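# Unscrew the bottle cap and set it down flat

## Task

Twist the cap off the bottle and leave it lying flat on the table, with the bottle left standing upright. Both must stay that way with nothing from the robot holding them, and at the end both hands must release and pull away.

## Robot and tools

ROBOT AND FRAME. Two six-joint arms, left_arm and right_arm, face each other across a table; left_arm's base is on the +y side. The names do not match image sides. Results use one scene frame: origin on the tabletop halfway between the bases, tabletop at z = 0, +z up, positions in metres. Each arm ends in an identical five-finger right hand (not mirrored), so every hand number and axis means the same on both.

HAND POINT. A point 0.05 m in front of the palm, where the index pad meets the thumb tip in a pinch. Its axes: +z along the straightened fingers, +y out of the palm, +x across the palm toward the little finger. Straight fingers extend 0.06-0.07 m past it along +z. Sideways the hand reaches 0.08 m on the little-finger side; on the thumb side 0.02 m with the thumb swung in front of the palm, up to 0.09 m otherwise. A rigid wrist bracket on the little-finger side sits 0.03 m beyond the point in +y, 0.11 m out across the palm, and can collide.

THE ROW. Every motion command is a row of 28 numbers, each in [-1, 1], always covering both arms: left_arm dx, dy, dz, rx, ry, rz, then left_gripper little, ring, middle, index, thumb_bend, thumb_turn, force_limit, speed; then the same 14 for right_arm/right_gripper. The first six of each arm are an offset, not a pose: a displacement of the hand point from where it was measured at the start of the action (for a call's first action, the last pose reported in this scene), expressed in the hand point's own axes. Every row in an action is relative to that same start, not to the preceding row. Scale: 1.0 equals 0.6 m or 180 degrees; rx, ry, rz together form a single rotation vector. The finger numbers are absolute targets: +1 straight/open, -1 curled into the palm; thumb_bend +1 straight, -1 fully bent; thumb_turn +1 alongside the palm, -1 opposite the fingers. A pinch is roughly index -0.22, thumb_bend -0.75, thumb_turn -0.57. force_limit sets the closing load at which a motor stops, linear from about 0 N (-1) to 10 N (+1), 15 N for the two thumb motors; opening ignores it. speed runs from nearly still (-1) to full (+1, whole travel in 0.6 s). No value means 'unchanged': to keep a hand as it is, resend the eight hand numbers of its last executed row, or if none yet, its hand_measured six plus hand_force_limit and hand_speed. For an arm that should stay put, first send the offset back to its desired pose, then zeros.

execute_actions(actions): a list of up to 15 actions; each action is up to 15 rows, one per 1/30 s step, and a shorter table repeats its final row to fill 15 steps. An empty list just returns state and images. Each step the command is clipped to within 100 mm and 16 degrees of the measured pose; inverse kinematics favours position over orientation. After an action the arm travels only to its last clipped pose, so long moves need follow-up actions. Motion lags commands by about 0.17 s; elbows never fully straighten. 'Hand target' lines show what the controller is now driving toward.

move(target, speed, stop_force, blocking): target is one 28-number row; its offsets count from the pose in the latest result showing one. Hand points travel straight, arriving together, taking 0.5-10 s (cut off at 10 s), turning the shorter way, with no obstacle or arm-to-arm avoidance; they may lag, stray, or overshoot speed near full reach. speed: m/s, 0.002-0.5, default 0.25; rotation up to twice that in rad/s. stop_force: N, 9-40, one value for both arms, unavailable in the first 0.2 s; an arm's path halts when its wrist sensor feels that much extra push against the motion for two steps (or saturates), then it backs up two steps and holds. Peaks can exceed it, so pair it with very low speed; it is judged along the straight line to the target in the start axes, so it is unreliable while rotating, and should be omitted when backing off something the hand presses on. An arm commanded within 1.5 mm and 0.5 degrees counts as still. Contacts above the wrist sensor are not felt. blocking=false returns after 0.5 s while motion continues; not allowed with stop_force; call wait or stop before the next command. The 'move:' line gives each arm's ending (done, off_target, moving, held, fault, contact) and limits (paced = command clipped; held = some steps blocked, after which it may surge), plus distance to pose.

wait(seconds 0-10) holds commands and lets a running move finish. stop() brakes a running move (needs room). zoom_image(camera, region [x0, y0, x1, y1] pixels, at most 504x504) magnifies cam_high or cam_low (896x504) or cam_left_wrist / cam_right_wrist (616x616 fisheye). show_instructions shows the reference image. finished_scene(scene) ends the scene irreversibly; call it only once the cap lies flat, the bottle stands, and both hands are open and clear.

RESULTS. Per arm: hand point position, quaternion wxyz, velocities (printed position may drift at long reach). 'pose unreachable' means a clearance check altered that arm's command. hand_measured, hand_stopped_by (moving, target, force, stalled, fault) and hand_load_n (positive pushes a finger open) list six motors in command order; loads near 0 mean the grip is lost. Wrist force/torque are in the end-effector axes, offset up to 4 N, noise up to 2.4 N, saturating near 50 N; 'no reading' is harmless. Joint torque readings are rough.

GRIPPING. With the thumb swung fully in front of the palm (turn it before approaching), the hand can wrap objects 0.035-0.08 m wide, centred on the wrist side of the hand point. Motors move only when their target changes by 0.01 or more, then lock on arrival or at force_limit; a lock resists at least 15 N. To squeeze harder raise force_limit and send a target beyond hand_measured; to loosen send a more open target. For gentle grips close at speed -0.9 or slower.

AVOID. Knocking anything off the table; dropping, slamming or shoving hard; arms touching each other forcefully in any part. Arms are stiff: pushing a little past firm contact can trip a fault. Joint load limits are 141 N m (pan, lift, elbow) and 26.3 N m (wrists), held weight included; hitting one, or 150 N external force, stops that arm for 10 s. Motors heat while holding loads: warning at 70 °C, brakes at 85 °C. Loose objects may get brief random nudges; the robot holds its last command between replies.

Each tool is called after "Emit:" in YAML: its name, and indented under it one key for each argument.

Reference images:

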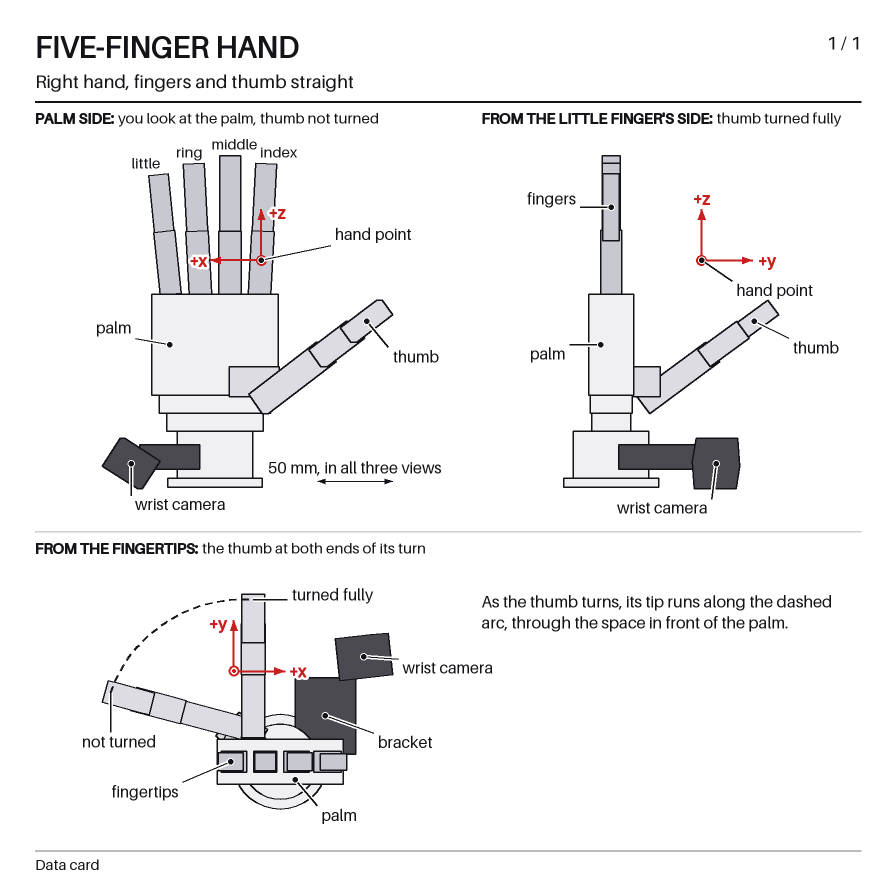

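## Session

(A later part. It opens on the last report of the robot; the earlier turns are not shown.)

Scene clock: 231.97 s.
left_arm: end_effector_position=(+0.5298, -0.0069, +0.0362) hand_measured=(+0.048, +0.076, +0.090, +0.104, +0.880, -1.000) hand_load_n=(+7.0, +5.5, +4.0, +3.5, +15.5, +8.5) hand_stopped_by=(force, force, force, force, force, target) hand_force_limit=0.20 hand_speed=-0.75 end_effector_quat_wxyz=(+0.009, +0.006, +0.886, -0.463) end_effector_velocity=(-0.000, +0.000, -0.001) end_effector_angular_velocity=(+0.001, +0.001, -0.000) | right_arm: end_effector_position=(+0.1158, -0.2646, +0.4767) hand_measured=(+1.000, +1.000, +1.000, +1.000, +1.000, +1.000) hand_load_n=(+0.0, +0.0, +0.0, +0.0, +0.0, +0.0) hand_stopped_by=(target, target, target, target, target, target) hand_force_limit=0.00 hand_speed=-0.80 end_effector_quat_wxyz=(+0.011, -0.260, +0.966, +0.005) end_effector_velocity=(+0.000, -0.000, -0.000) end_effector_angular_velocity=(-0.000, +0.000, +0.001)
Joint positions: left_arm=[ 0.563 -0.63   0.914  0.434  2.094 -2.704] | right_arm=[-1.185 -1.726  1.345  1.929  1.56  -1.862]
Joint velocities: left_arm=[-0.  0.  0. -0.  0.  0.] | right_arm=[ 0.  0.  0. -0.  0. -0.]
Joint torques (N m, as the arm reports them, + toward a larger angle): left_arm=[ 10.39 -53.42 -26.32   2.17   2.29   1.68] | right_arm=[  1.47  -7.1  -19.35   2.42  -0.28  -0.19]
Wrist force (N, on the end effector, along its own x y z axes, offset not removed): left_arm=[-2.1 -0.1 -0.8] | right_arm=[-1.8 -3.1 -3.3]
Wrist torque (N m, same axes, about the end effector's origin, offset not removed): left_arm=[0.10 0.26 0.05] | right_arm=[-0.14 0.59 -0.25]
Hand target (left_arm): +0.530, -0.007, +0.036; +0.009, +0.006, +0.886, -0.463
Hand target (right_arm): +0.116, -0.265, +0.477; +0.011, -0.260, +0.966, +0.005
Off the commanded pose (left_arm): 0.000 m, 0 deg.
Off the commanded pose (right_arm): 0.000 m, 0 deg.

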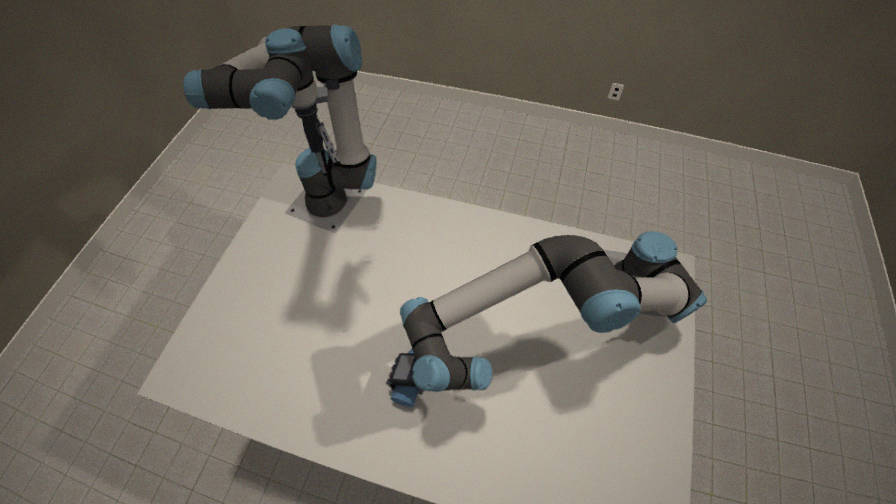

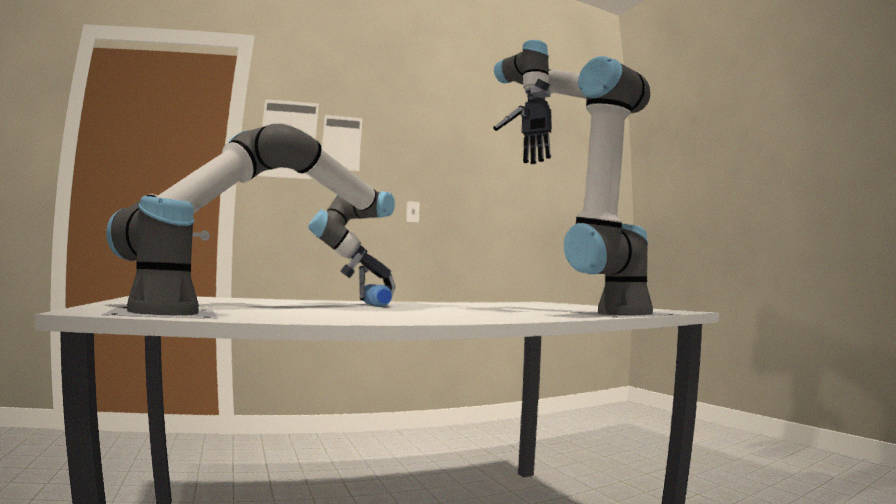

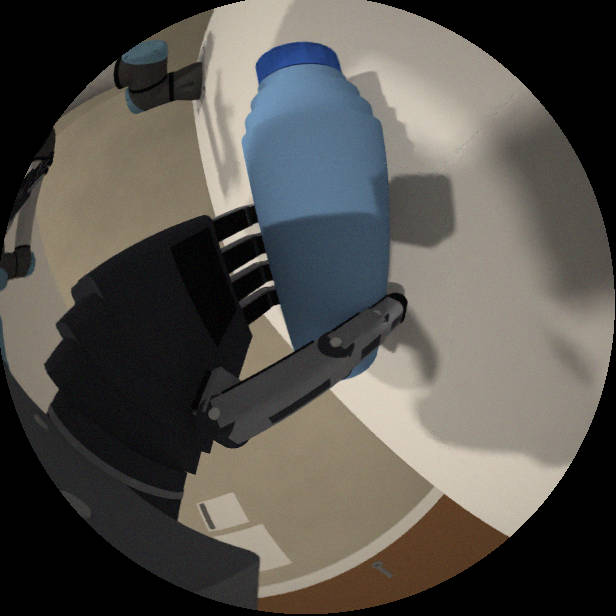

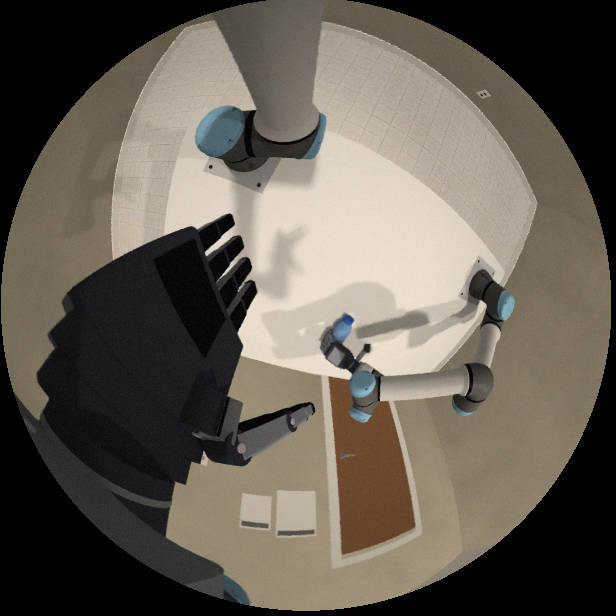

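Emit:
move:
  target: [0,0.0225,0.0055,-0.0333,0,0,0.45,0.45,0.45,0.45,1,-1,0.2,0.5, 0,0,0,0,0,0,1,1,1,1,1,1,0,-0.8]
  speed: 0.03

Scene clock: 280.77 s.
left_arm: end_effector_position=(+0.5301, -0.0020, +0.0237) hand_measured=(+0.450, +0.450, +0.450, +0.450, +1.000, -1.000) hand_load_n=(+0.0, +0.0, +4.0, +0.0, +0.0, +0.0) hand_stopped_by=(target, target, target, target, target, target) hand_force_limit=0.20 hand_speed=0.50 end_effector_quat_wxyz=(+0.010, +0.005, +0.909, -0.417) end_effector_velocity=(-0.000, +0.002, -0.002) end_effector_angular_velocity=(+0.015, +0.002, +0.001) | right_arm: end_effector_position=(+0.1158, -0.2646, +0.4767) hand_measured=(+1.000, +1.000, +1.000, +1.000, +1.000, +1.000) hand_load_n=(+0.0, +0.0, +0.0, +0.0, +0.0, +0.0) hand_stopped_by=(target, target, target, target, target, target) hand_force_limit=0.00 hand_speed=-0.80 end_effector_quat_wxyz=(+0.011, -0.260, +0.966, +0.005) end_effector_velocity=(-0.000, +0.000, -0.000) end_effector_angular_velocity=(+0.000, +0.000, +0.001)
Joint positions: left_arm=[ 0.548 -0.576  0.817  0.576  2.037 -2.665] | right_arm=[-1.185 -1.726  1.345  1.929  1.56  -1.862]
Joint velocities: left_arm=[-0.001  0.008 -0.012  0.02  -0.007  0.004] | right_arm=[ 0.     0.     0.    -0.    -0.001 -0.001]
Joint torques (N m, as the arm reports them, + toward a larger angle): left_arm=[-11.72 -14.74 -11.85   4.19  -4.9    2.63] | right_arm=[  2.28  -7.89 -17.74   2.34  -0.04  -0.25]
Wrist force (N, on the end effector, along its own x y z axes, offset not removed): left_arm=[3.0 -23.7 -28.0] | right_arm=[-0.9 -3.0 -2.6]
Wrist torque (N m, same axes, about the end effector's origin, offset not removed): left_arm=[1.93 0.70 -0.32] | right_arm=[-0.20 0.36 -0.29]
Hand target (left_arm): +0.530, -0.002, +0.023; +0.009, +0.005, +0.909, -0.416
Hand target (right_arm): +0.116, -0.265, +0.477; +0.011, -0.260, +0.966, +0.005
Off the commanded pose (left_arm): 0.001 m, 0 deg.
Off the commanded pose (right_arm): 0.000 m, 0 deg.
move: done

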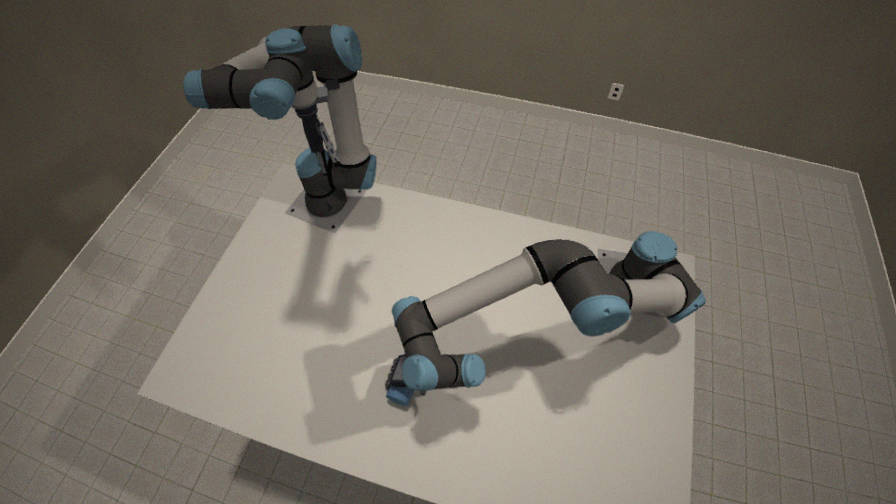

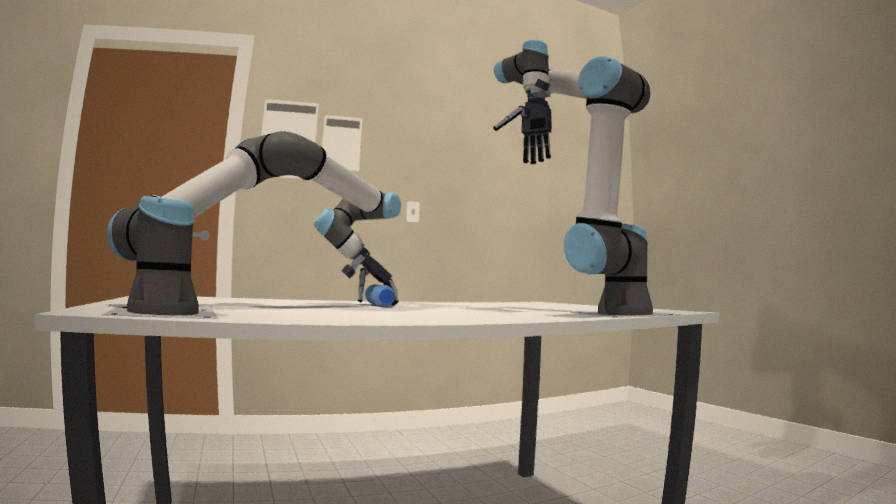

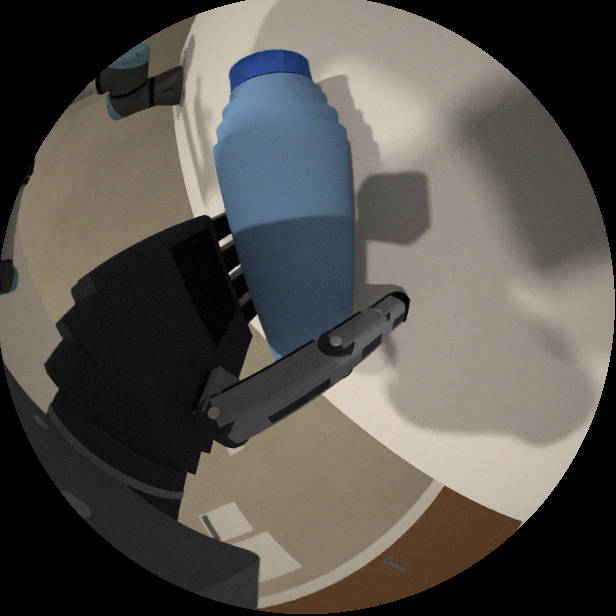

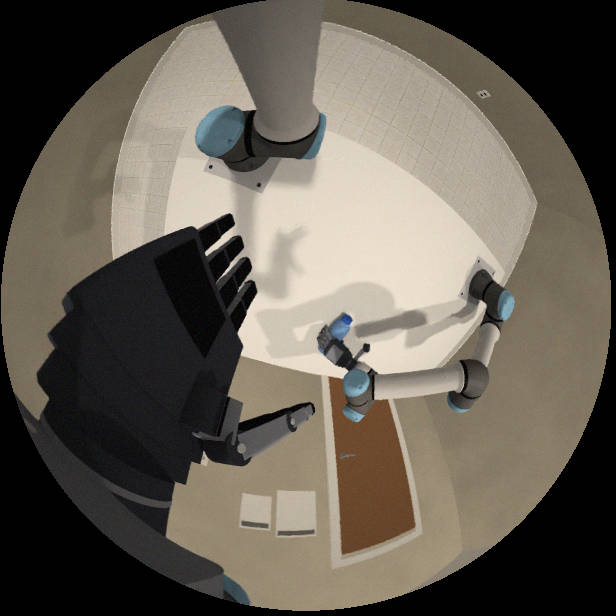

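Emit:
execute_actions:
  actions:
    - [[0,-0.0063,-0.0054,0,0,0,0.45,0.45,0.45,0.45,0.6,-1,0.2,-0.5, 0,0,0,0,0,0,1,1,1,1,1,1,0,-0.8]]
    - [[0,0,0,0,0,0,0.45,0.45,-0.6,-0.6,-0.6,-1,0.3,-0.75, 0,0,0,0,0,0,1,1,1,1,1,1,0,-0.8]]
    - [[0,0,0,0,0,0,0.45,0.45,-0.6,-0.6,-0.6,-1,0.3,-0.75, 0,0,0,0,0,0,1,1,1,1,1,1,0,-0.8]]
    - [[0,0,0,0,0,0,0.45,0.45,-0.6,-0.6,-0.6,-1,0.3,-0.75, 0,0,0,0,0,0,1,1,1,1,1,1,0,-0.8]]

Scene clock: 297.40 s.
left_arm: end_effector_position=(+0.5299, -0.0020, +0.0286) hand_measured=(+0.450, +0.450, +0.162, +0.190, +0.598, -1.000) hand_load_n=(+0.0, +0.0, +6.5, +6.0, +12.5, -1.5) hand_stopped_by=(target, target, force, force, force, target) hand_force_limit=0.30 hand_speed=-0.75 end_effector_quat_wxyz=(+0.010, +0.005, +0.909, -0.417) end_effector_velocity=(-0.001, -0.001, -0.001) end_effector_angular_velocity=(+0.001, +0.001, -0.001) | right_arm: end_effector_position=(+0.1158, -0.2646, +0.4767) hand_measured=(+1.000, +1.000, +1.000, +1.000, +1.000, +1.000) hand_load_n=(+0.0, +0.0, +0.0, +0.0, +0.0, +0.0) hand_stopped_by=(target, target, target, target, target, target) hand_force_limit=0.00 hand_speed=-0.80 end_effector_quat_wxyz=(+0.011, -0.260, +0.966, +0.005) end_effector_velocity=(-0.000, +0.000, +0.000) end_effector_angular_velocity=(+0.001, -0.001, -0.000)
Joint positions: left_arm=[ 0.548 -0.58   0.812  0.586  2.037 -2.666] | right_arm=[-1.185 -1.726  1.345  1.929  1.56  -1.862]
Joint velocities: left_arm=[-0.002  0.     0.001 -0.001 -0.    -0.   ] | right_arm=[-0.    -0.001 -0.001 -0.    -0.     0.   ]
Joint torques (N m, as the arm reports them, + toward a larger angle): left_arm=[ -4.11 -50.36 -22.17   2.07   1.97  -1.89] | right_arm=[  1.82  -7.44 -18.89   2.41  -0.35  -0.22]
Wrist force (N, on the end effector, along its own x y z axes, offset not removed): left_arm=[-1.2 2.7 -3.5] | right_arm=[0.8 -3.1 -3.0]
Wrist torque (N m, same axes, about the end effector's origin, offset not removed): left_arm=[0.65 0.25 0.05] | right_arm=[-0.22 0.04 -0.16]
Hand target (left_arm): +0.530, -0.002, +0.029; +0.010, +0.005, +0.909, -0.417
Hand target (right_arm): +0.116, -0.265, +0.477; +0.011, -0.260, +0.966, +0.005
Off the commanded pose (left_arm): 0.000 m, 0 deg.
Off the commanded pose (right_arm): 0.000 m, 0 deg.

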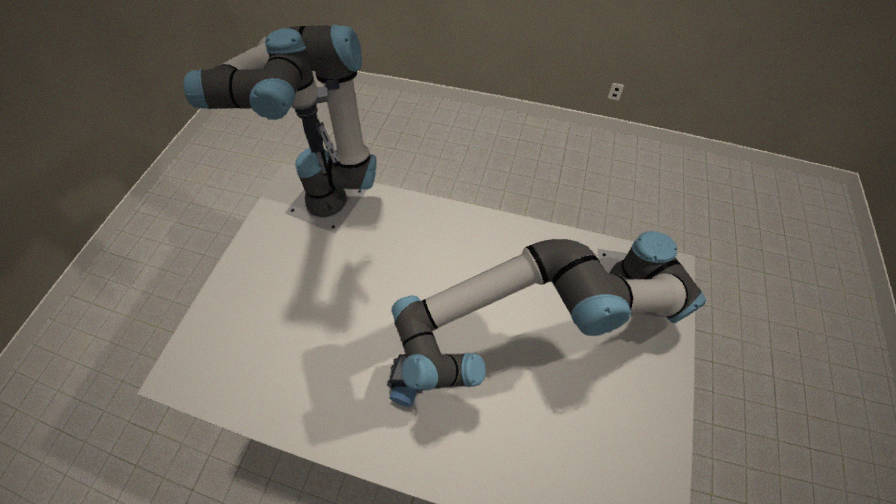

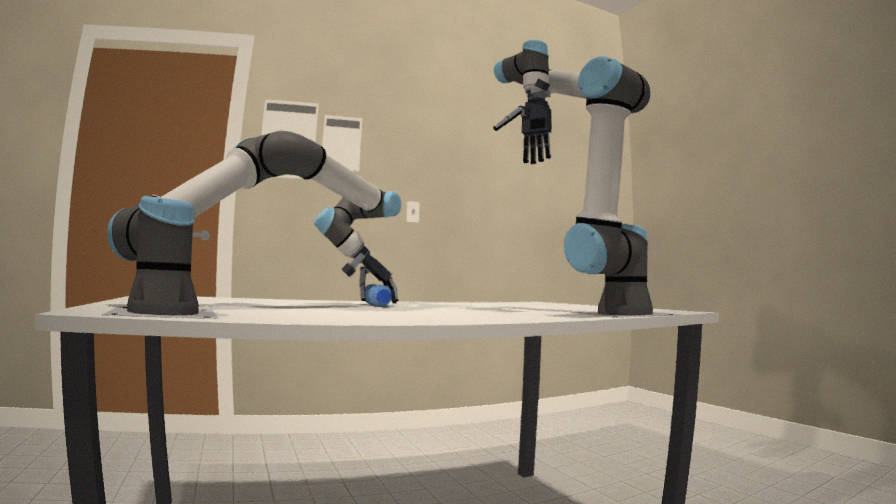

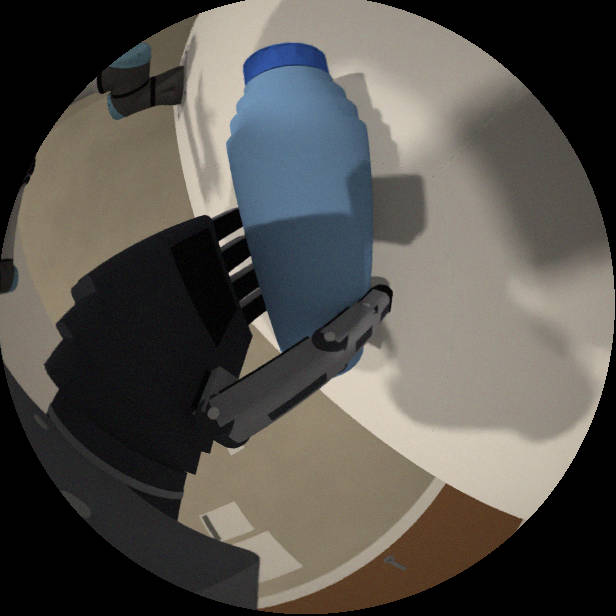

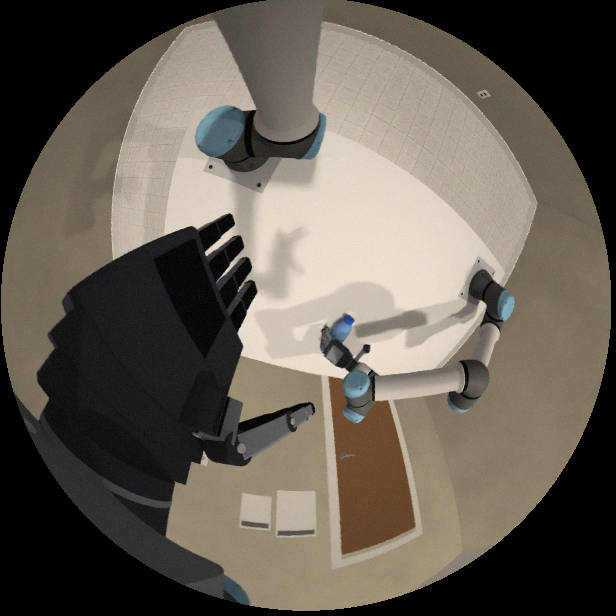

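Emit:
execute_actions:
  actions:
    - [[0,0,0,0,0,0,-0.6,-0.6,-0.6,-0.6,-0.6,-1,-0.6,-0.8, 0,0,0,0,0,0,1,1,1,1,1,1,0,-0.8]]
    - [[0,0,0,0,0,0,-0.6,-0.6,-0.6,-0.6,-0.6,-1,-0.6,-0.8, 0,0,0,0,0,0,1,1,1,1,1,1,0,-0.8]]
    - [[0,0,0,0,0,0,-0.6,-0.6,-0.6,-0.6,-0.6,-1,-0.6,-0.8, 0,0,0,0,0,0,1,1,1,1,1,1,0,-0.8]]

Emit:
move:
  target: [0,-0.1137,-0.0978,0,0,0,-0.6,-0.6,-0.6,-0.6,-0.6,-1,-0.6,-0.8, 0,0,0,0,0,0,1,1,1,1,1,1,0,-0.8]
  speed: 0.08

Scene clock: 309.03 s.
left_arm: end_effector_position=(+0.5299, -0.0020, +0.0286) hand_measured=(+0.108, +0.140, +0.162, +0.190, +0.598, -1.000) hand_load_n=(+3.0, +1.5, +5.0, +6.0, +14.0, +1.5) hand_stopped_by=(force, force, force, force, force, target) hand_force_limit=-0.60 hand_speed=-0.80 end_effector_quat_wxyz=(+0.010, +0.005, +0.909, -0.417) end_effector_velocity=(+0.000, -0.000, +0.000) end_effector_angular_velocity=(-0.001, +0.000, +0.001) | right_arm: end_effector_position=(+0.1158, -0.2646, +0.4767) hand_measured=(+1.000, +1.000, +1.000, +1.000, +1.000, +1.000) hand_load_n=(+0.0, +0.0, +0.0, +0.0, +0.0, +0.0) hand_stopped_by=(target, target, target, target, target, target) hand_force_limit=0.00 hand_speed=-0.80 end_effector_quat_wxyz=(+0.011, -0.260, +0.966, +0.005) end_effector_velocity=(+0.000, +0.000, +0.000) end_effector_angular_velocity=(+0.001, -0.000, +0.001)
Joint positions: left_arm=[ 0.548 -0.58   0.812  0.586  2.037 -2.666] | right_arm=[-1.185 -1.726  1.345  1.929  1.56  -1.862]
Joint velocities: left_arm=[-0.    -0.     0.    -0.001  0.    -0.001] | right_arm=[ 0.     0.001 -0.001 -0.    -0.001 -0.   ]
Joint torques (N m, as the arm reports them, + toward a larger angle): left_arm=[ -4.4  -49.6  -22.86   2.14   1.96  -1.92] | right_arm=[  1.91  -7.72 -18.83   2.6   -0.14  -0.1 ]
Wrist force (N, on the end effector, along its own x y z axes, offset not removed): left_arm=[-1.4 0.3 0.7] | right_arm=[2.0 -4.6 -3.5]
Wrist torque (N m, same axes, about the end effector's origin, offset not removed): left_arm=[-0.12 0.01 -0.19] | right_arm=[-0.35 -0.09 -0.19]
Hand target (left_arm): +0.530, -0.002, +0.029; +0.010, +0.005, +0.909, -0.417
Hand target (right_arm): +0.116, -0.265, +0.477; +0.011, -0.260, +0.966, +0.005
Off the commanded pose (left_arm): 0.000 m, 0 deg.
Off the commanded pose (right_arm): 0.000 m, 0 deg.

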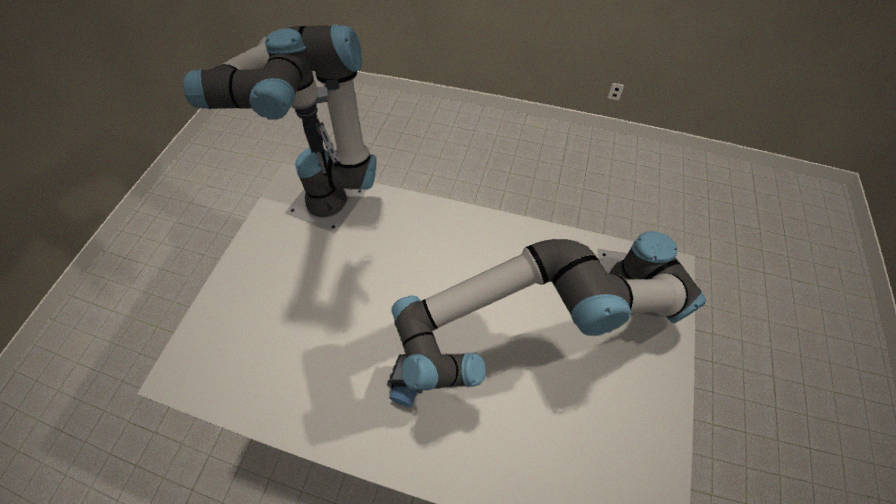

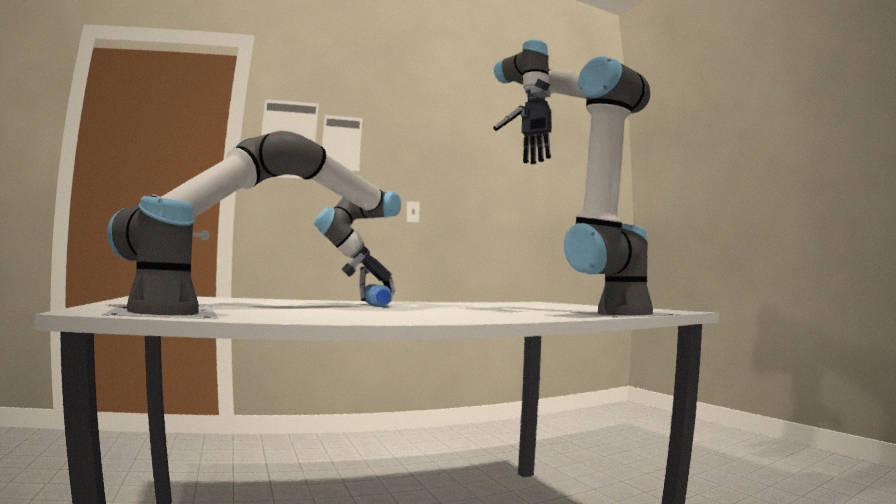

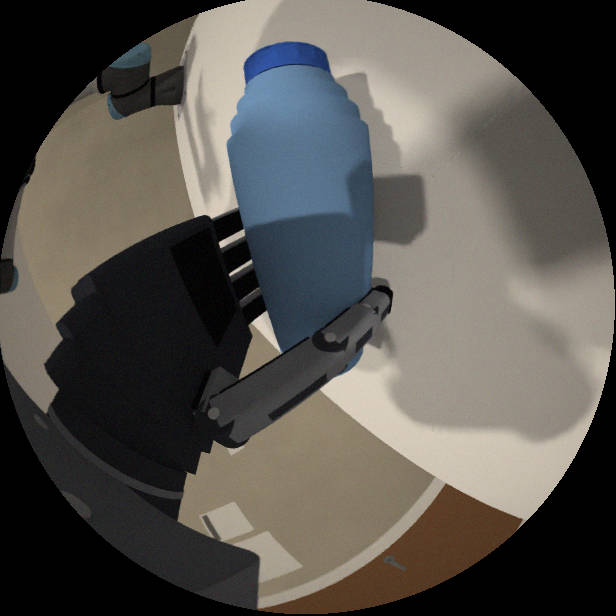

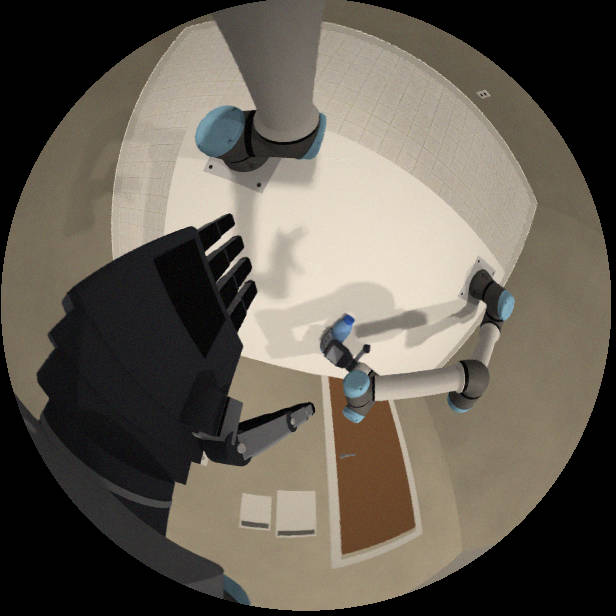

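Scene clock: 310.60 s.
left_arm: end_effector_position=(+0.5278, -0.0020, +0.1185) hand_measured=(+0.108, +0.140, +0.162, +0.190, +0.598, -1.000) hand_load_n=(+3.0, +1.5, +5.0, +6.0, +14.0, +1.5) hand_stopped_by=(force, force, force, force, force, target) hand_force_limit=-0.60 hand_speed=-0.80 end_effector_quat_wxyz=(+0.010, +0.005, +0.909, -0.417) end_effector_velocity=(+0.000, -0.000, +0.002) end_effector_angular_velocity=(+0.000, -0.000, -0.000) | right_arm: end_effector_position=(+0.1158, -0.2646, +0.4767) hand_measured=(+1.000, +1.000, +1.000, +1.000, +1.000, +1.000) hand_load_n=(+0.0, +0.0, +0.0, +0.0, +0.0, +0.0) hand_stopped_by=(target, target, target, target, target, target) hand_force_limit=0.00 hand_speed=-0.80 end_effector_quat_wxyz=(+0.011, -0.260, +0.966, +0.005) end_effector_velocity=(+0.000, -0.000, +0.000) end_effector_angular_velocity=(+0.000, -0.001, -0.001)
Joint positions: left_arm=[ 0.546 -0.629  0.674  0.772  2.035 -2.668] | right_arm=[-1.185 -1.726  1.345  1.929  1.56  -1.862]
Joint velocities: left_arm=[ 0.     0.    -0.006  0.006  0.     0.   ] | right_arm=[-0.    -0.    -0.001  0.     0.     0.001]
Joint torques (N m, as the arm reports them, + toward a larger angle): left_arm=[-11.51 -42.67 -27.79   2.78  -0.15   0.5 ] | right_arm=[  1.14  -6.8  -18.39   2.54  -0.13   0.04]
Wrist force (N, on the end effector, along its own x y z axes, offset not removed): left_arm=[-2.6 3.5 -1.4] | right_arm=[-0.1 -4.7 -2.5]
Wrist torque (N m, same axes, about the end effector's origin, offset not removed): left_arm=[0.55 0.42 0.10] | right_arm=[-0.53 0.21 -0.38]
Hand target (left_arm): +0.528, -0.002, +0.119; +0.010, +0.005, +0.909, -0.417
Hand target (right_arm): +0.116, -0.265, +0.477; +0.011, -0.260, +0.966, +0.005
Off the commanded pose (left_arm): 0.000 m, 0 deg.
Off the commanded pose (right_arm): 0.000 m, 0 deg.
move: done

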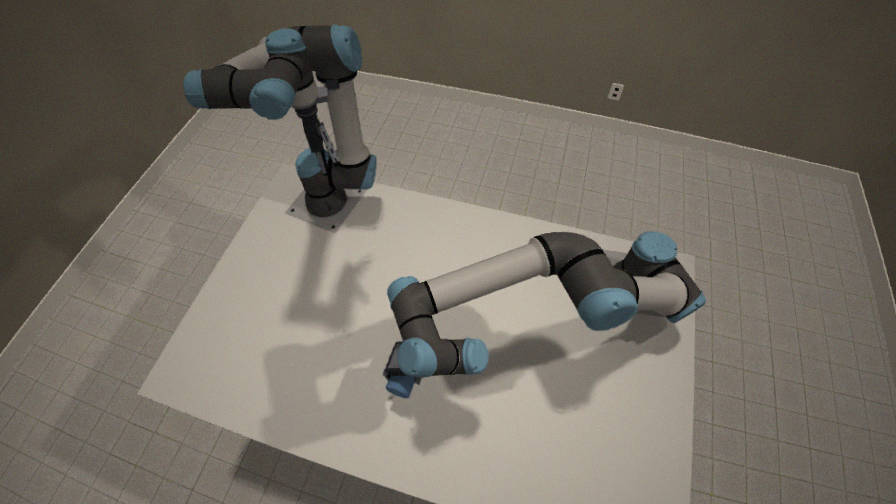

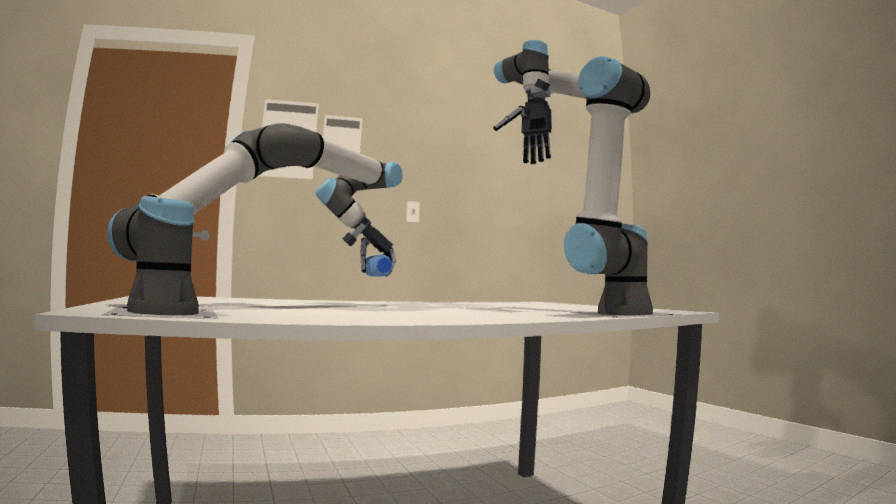

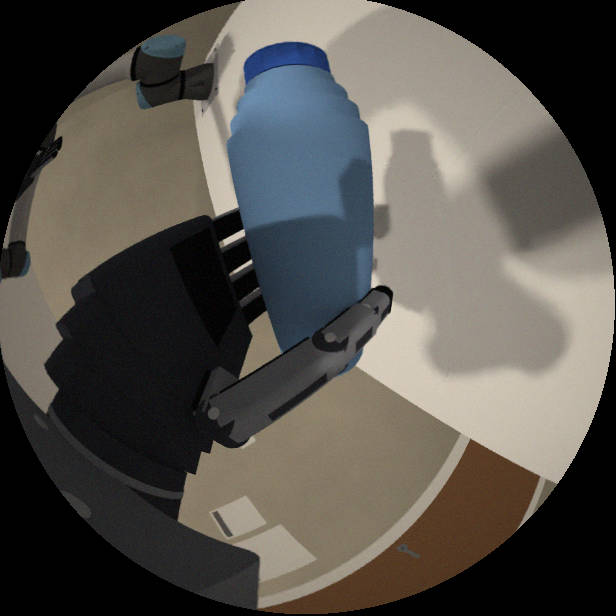

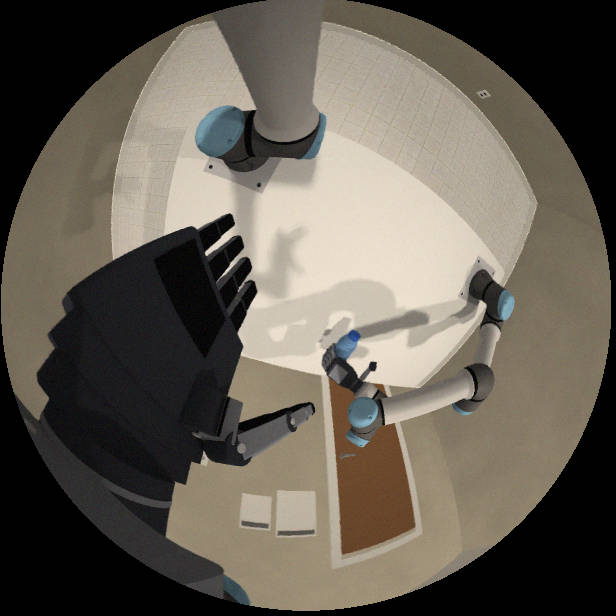

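Emit:
move:
  target: [0.3476,-0.0552,0.1507,0.1756,0.1793,-0.4838,-0.6,-0.6,-0.6,-0.6,-0.6,-1,-0.6,-0.8, -0.31,0.0227,0.195,0,0,0.54,-1,-1,-1,-1,-0.2,1,0,0]
  speed: 0.25

Scene clock: 375.50 s.
left_arm: end_effector_position=(+0.3202, -0.0919, +0.0801) hand_measured=(+0.108, +0.140, +0.162, +0.190, +0.598, -1.000) hand_load_n=(+2.5, +1.5, +5.0, +6.0, +14.0, +1.5) hand_stopped_by=(force, force, force, force, force, target) hand_force_limit=-0.60 hand_speed=-0.80 end_effector_quat_wxyz=(+0.501, +0.500, -0.501, +0.499) end_effector_velocity=(-0.001, -0.001, -0.001) end_effector_angular_velocity=(-0.006, +0.009, +0.005) | right_arm: end_effector_position=(+0.2717, -0.1577, +0.3637) hand_measured=(-1.000, -1.000, -1.000, -1.000, -0.200, +1.000) hand_load_n=(+0.0, +0.0, +0.0, +0.0, +0.0, +0.0) hand_stopped_by=(target, target, target, target, target, target) hand_force_limit=0.00 hand_speed=0.00 end_effector_quat_wxyz=(+0.003, +0.552, +0.834, +0.012) end_effector_velocity=(+0.001, +0.001, -0.001) end_effector_angular_velocity=(-0.002, +0.001, -0.008)
Joint positions: left_arm=[ 0.403 -0.832  1.577 -0.745  2.079 -4.712] | right_arm=[-0.77  -1.28   1.164  1.663  1.569  0.248]
Joint velocities: left_arm=[-0.004  0.001  0.007 -0.015 -0.009 -0.012] | right_arm=[ 0.002  0.004 -0.004  0.001  0.001  0.009]
Joint torques (N m, as the arm reports them, + toward a larger angle): left_arm=[-11.59 -33.76 -12.11  -3.4   -2.27  -2.48] | right_arm=[  8.03 -19.38 -31.35   5.09   1.44   2.7 ]
Wrist force (N, on the end effector, along its own x y z axes, offset not removed): left_arm=[0.0 -0.9 0.9] | right_arm=[0.5 -5.3 -3.6]
Wrist torque (N m, same axes, about the end effector's origin, offset not removed): left_arm=[-0.16 -0.21 0.11] | right_arm=[-0.48 0.21 -0.23]
Hand target (left_arm): +0.320, -0.092, +0.080; +0.501, +0.500, -0.500, +0.499
Hand target (right_arm): +0.272, -0.158, +0.364; +0.003, +0.552, +0.833, +0.012
Off the commanded pose (left_arm): 0.000 m, 0 deg.
Off the commanded pose (right_arm): 0.001 m, 0 deg.
move: done

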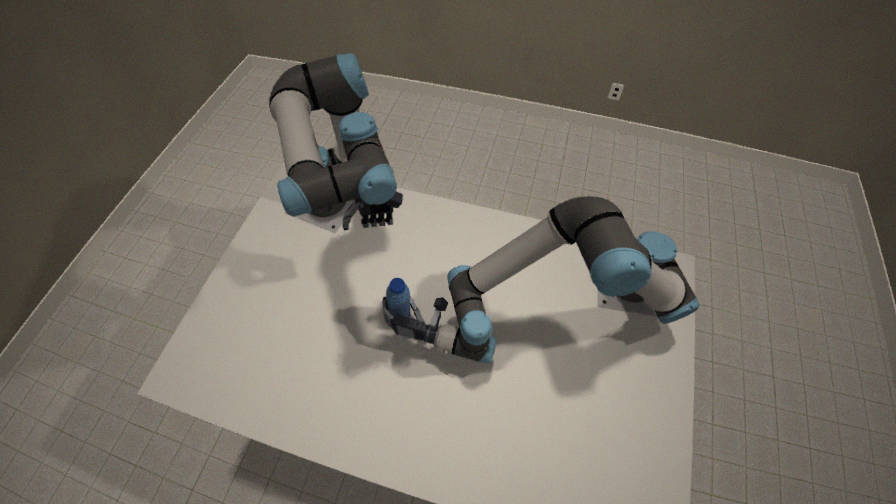

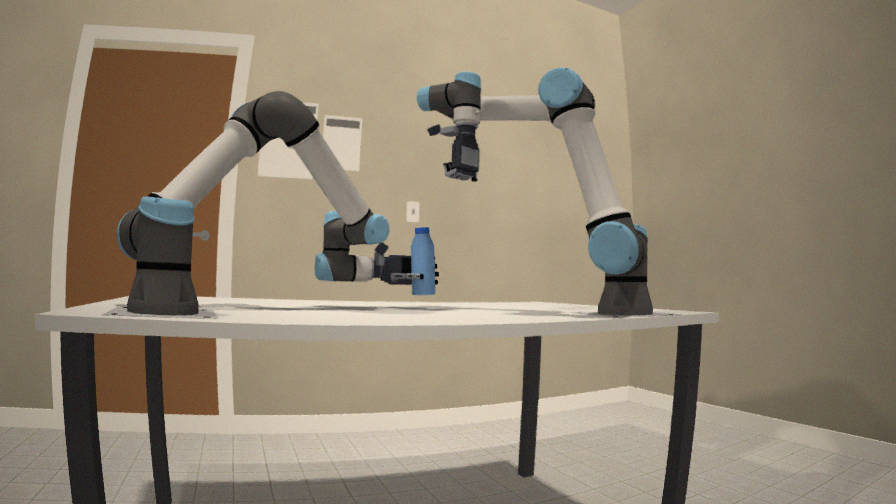

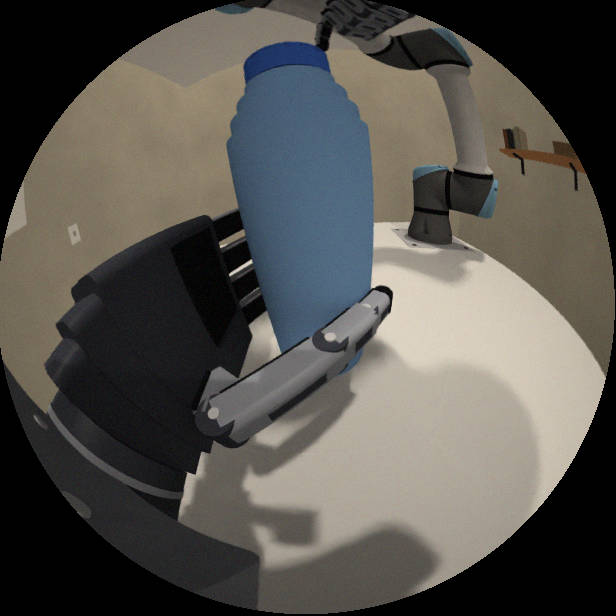

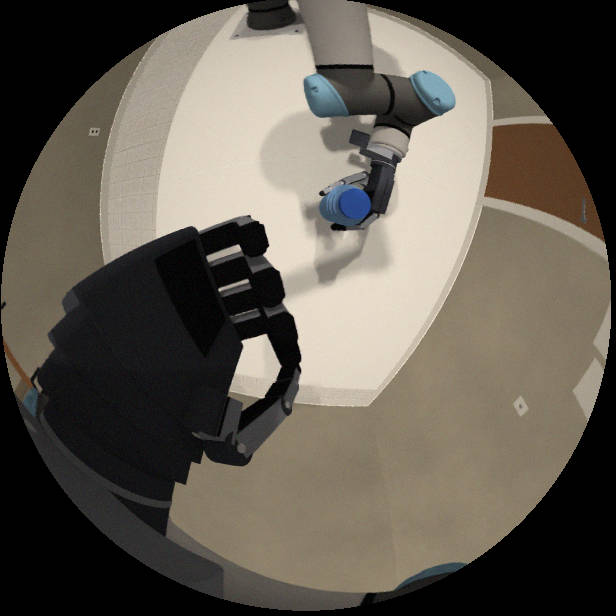

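Emit:
zoom_image:
  camera: "cam_low"
  region: [350, 110, 510, 320]

Emit:
zoom_image:
  camera: "cam_high"
  region: [320, 170, 480, 360]

Emit:
zoom_image:
  camera: "cam_right_wrist"
  region: [280, 120, 440, 260]

Region (350, 110, 510, 320) of cam_low's 896x504 image, scaled by 2.400, with more detail than that image has; it fills the left 384 columns of this view, and the rest is white.

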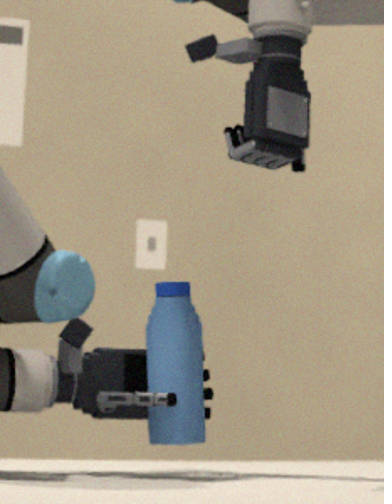

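Region (320, 170, 480, 360) of cam_high's 896x504 image, scaled by 2.653, with more detail than that image has; it fills the left 424 columns of this view, and the rest is white.

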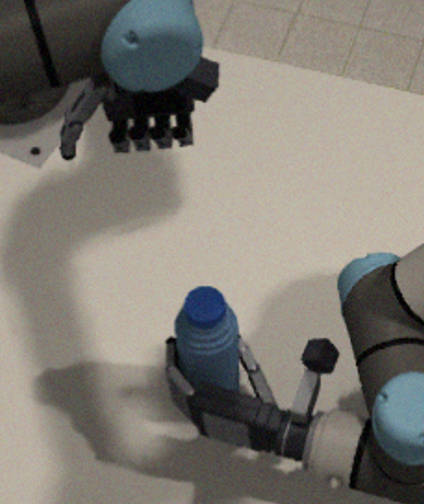

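Region (280, 120, 440, 260) of cam_right_wrist's 616x616 image, scaled by 3.150, with more detail than that image has; it fills the top 441 rows of this view, and the rest is white.

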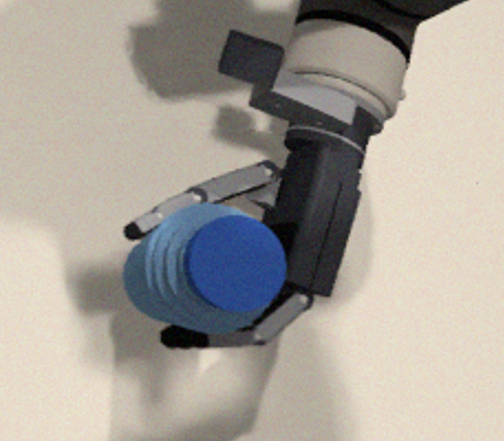

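Emit:
execute_actions:
  actions:
    - [[-0.02,0,0,0,-0.006,0,-0.6,-0.6,-0.6,-0.6,-0.6,-1,-0.6,-0.8, 0,0,0,0,0,0.3,-1,-1,-1,-1,1,1,0,0]]
    - [[-0.02,0,0,0,-0.005,0,-0.6,-0.6,-0.6,-0.6,-0.6,-1,-0.6,-0.8, 0,0,0,0,0,0.3,-1,-1,-1,-1,1,1,0,0]]
    - [[-0.02,0,0,0,0,0,-0.6,-0.6,-0.6,-0.6,-0.6,-1,-0.6,-0.8, 0,0,0,0,0,0.3,-1,-1,-1,-1,1,1,0,0]]

Scene clock: 419.73 s.
left_arm: end_effector_position=(+0.3202, -0.0912, +0.0445) hand_measured=(+0.108, +0.140, +0.162, +0.190, +0.598, -1.000) hand_load_n=(+2.5, +1.5, +5.0, +6.0, +14.0, +1.5) hand_stopped_by=(force, force, force, force, force, target) hand_force_limit=-0.60 hand_speed=-0.80 end_effector_quat_wxyz=(+0.492, +0.508, -0.509, +0.491) end_effector_velocity=(+0.000, +0.000, -0.002) end_effector_angular_velocity=(+0.001, -0.001, +0.000) | right_arm: end_effector_position=(+0.2723, -0.1541, +0.3628) hand_measured=(-1.000, -1.000, -1.000, -1.000, +1.000, +1.000) hand_load_n=(+0.0, +0.0, +0.0, +0.0, +0.0, +0.0) hand_stopped_by=(target, target, target, target, target, target) hand_force_limit=0.00 hand_speed=0.00 end_effector_quat_wxyz=(-0.043, +0.998, +0.045, +0.008) end_effector_velocity=(+0.002, -0.001, -0.000) end_effector_angular_velocity=(+0.003, +0.119, -1.337)
Joint positions: left_arm=[ 0.402 -0.78   1.568 -0.748  2.078 -4.693] | right_arm=[-0.815 -1.     0.734  1.779  1.506  2.088]
Joint velocities: left_arm=[ 0.001  0.002  0.001 -0.003  0.     0.001] | right_arm=[-0.148  0.111 -0.167  0.075 -0.001  1.194]
Joint torques (N m, as the arm reports them, + toward a larger angle): left_arm=[ 12.4  -35.39  -9.95  -3.07   2.04  -0.16] | right_arm=[ -5.73 -30.62 -32.62   5.12  -0.73   4.12]
Wrist force (N, on the end effector, along its own x y z axes, offset not removed): left_arm=[-2.5 1.4 2.0] | right_arm=[0.4 -5.0 -2.6]
Wrist torque (N m, same axes, about the end effector's origin, offset not removed): left_arm=[0.09 0.23 0.13] | right_arm=[-0.45 0.17 -0.18]
Hand target (left_arm): +0.320, -0.091, +0.044; +0.492, +0.508, -0.509, +0.491
Hand target (right_arm): +0.272, -0.153, +0.363; -0.041, +0.997, -0.061, +0.003
Off the commanded pose (left_arm): 0.000 m, 0 deg.
Off the commanded pose (right_arm): 0.001 m, 15 deg; orientation clipped at the last step of the last action.

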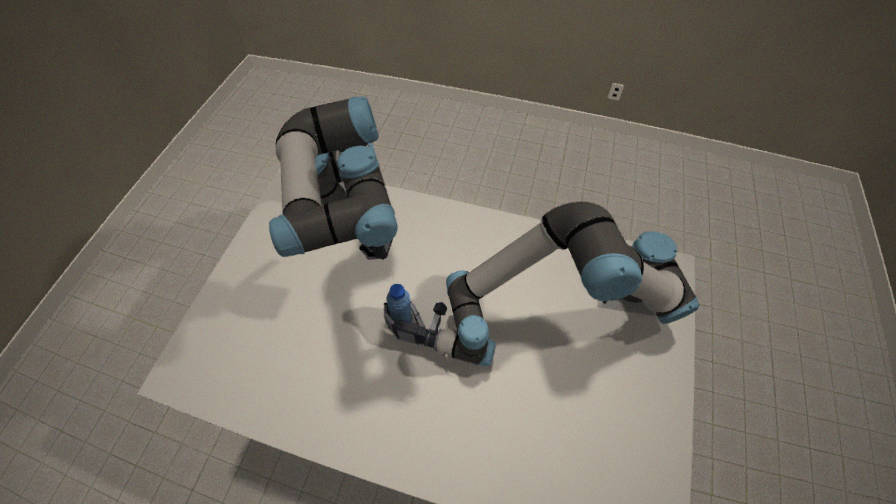

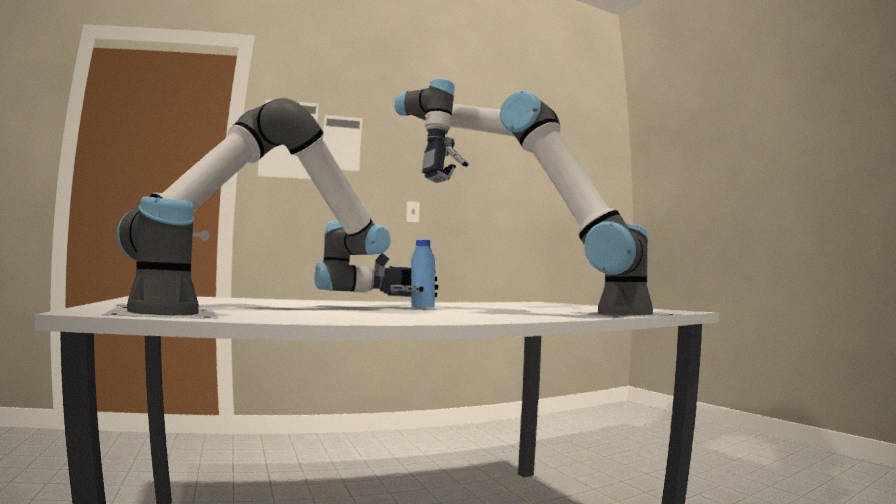

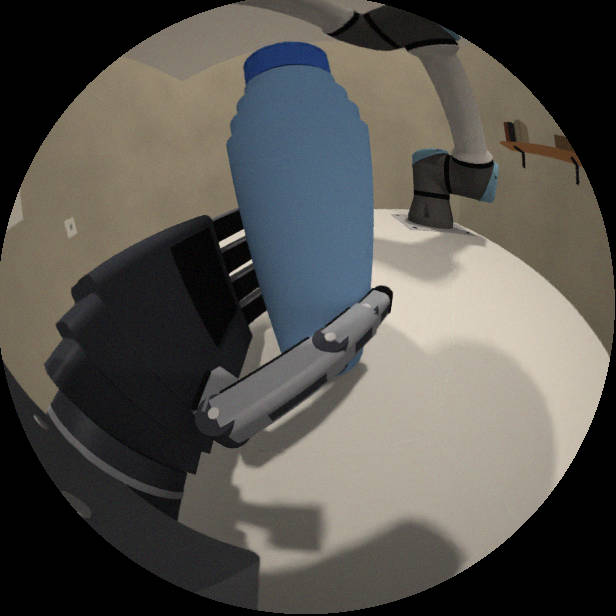

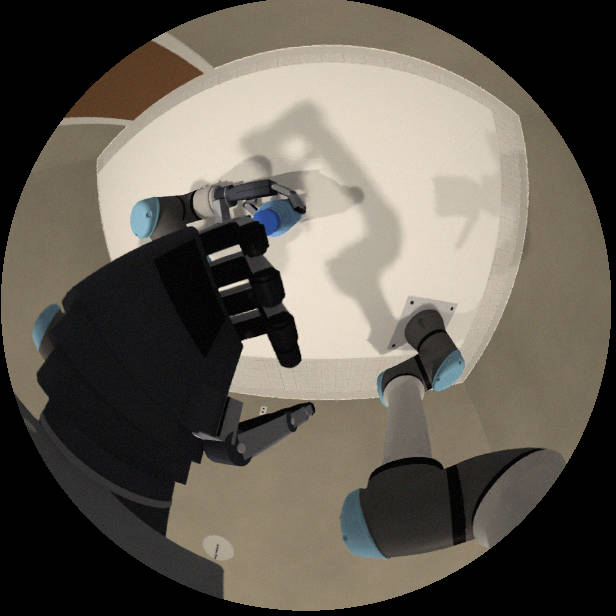

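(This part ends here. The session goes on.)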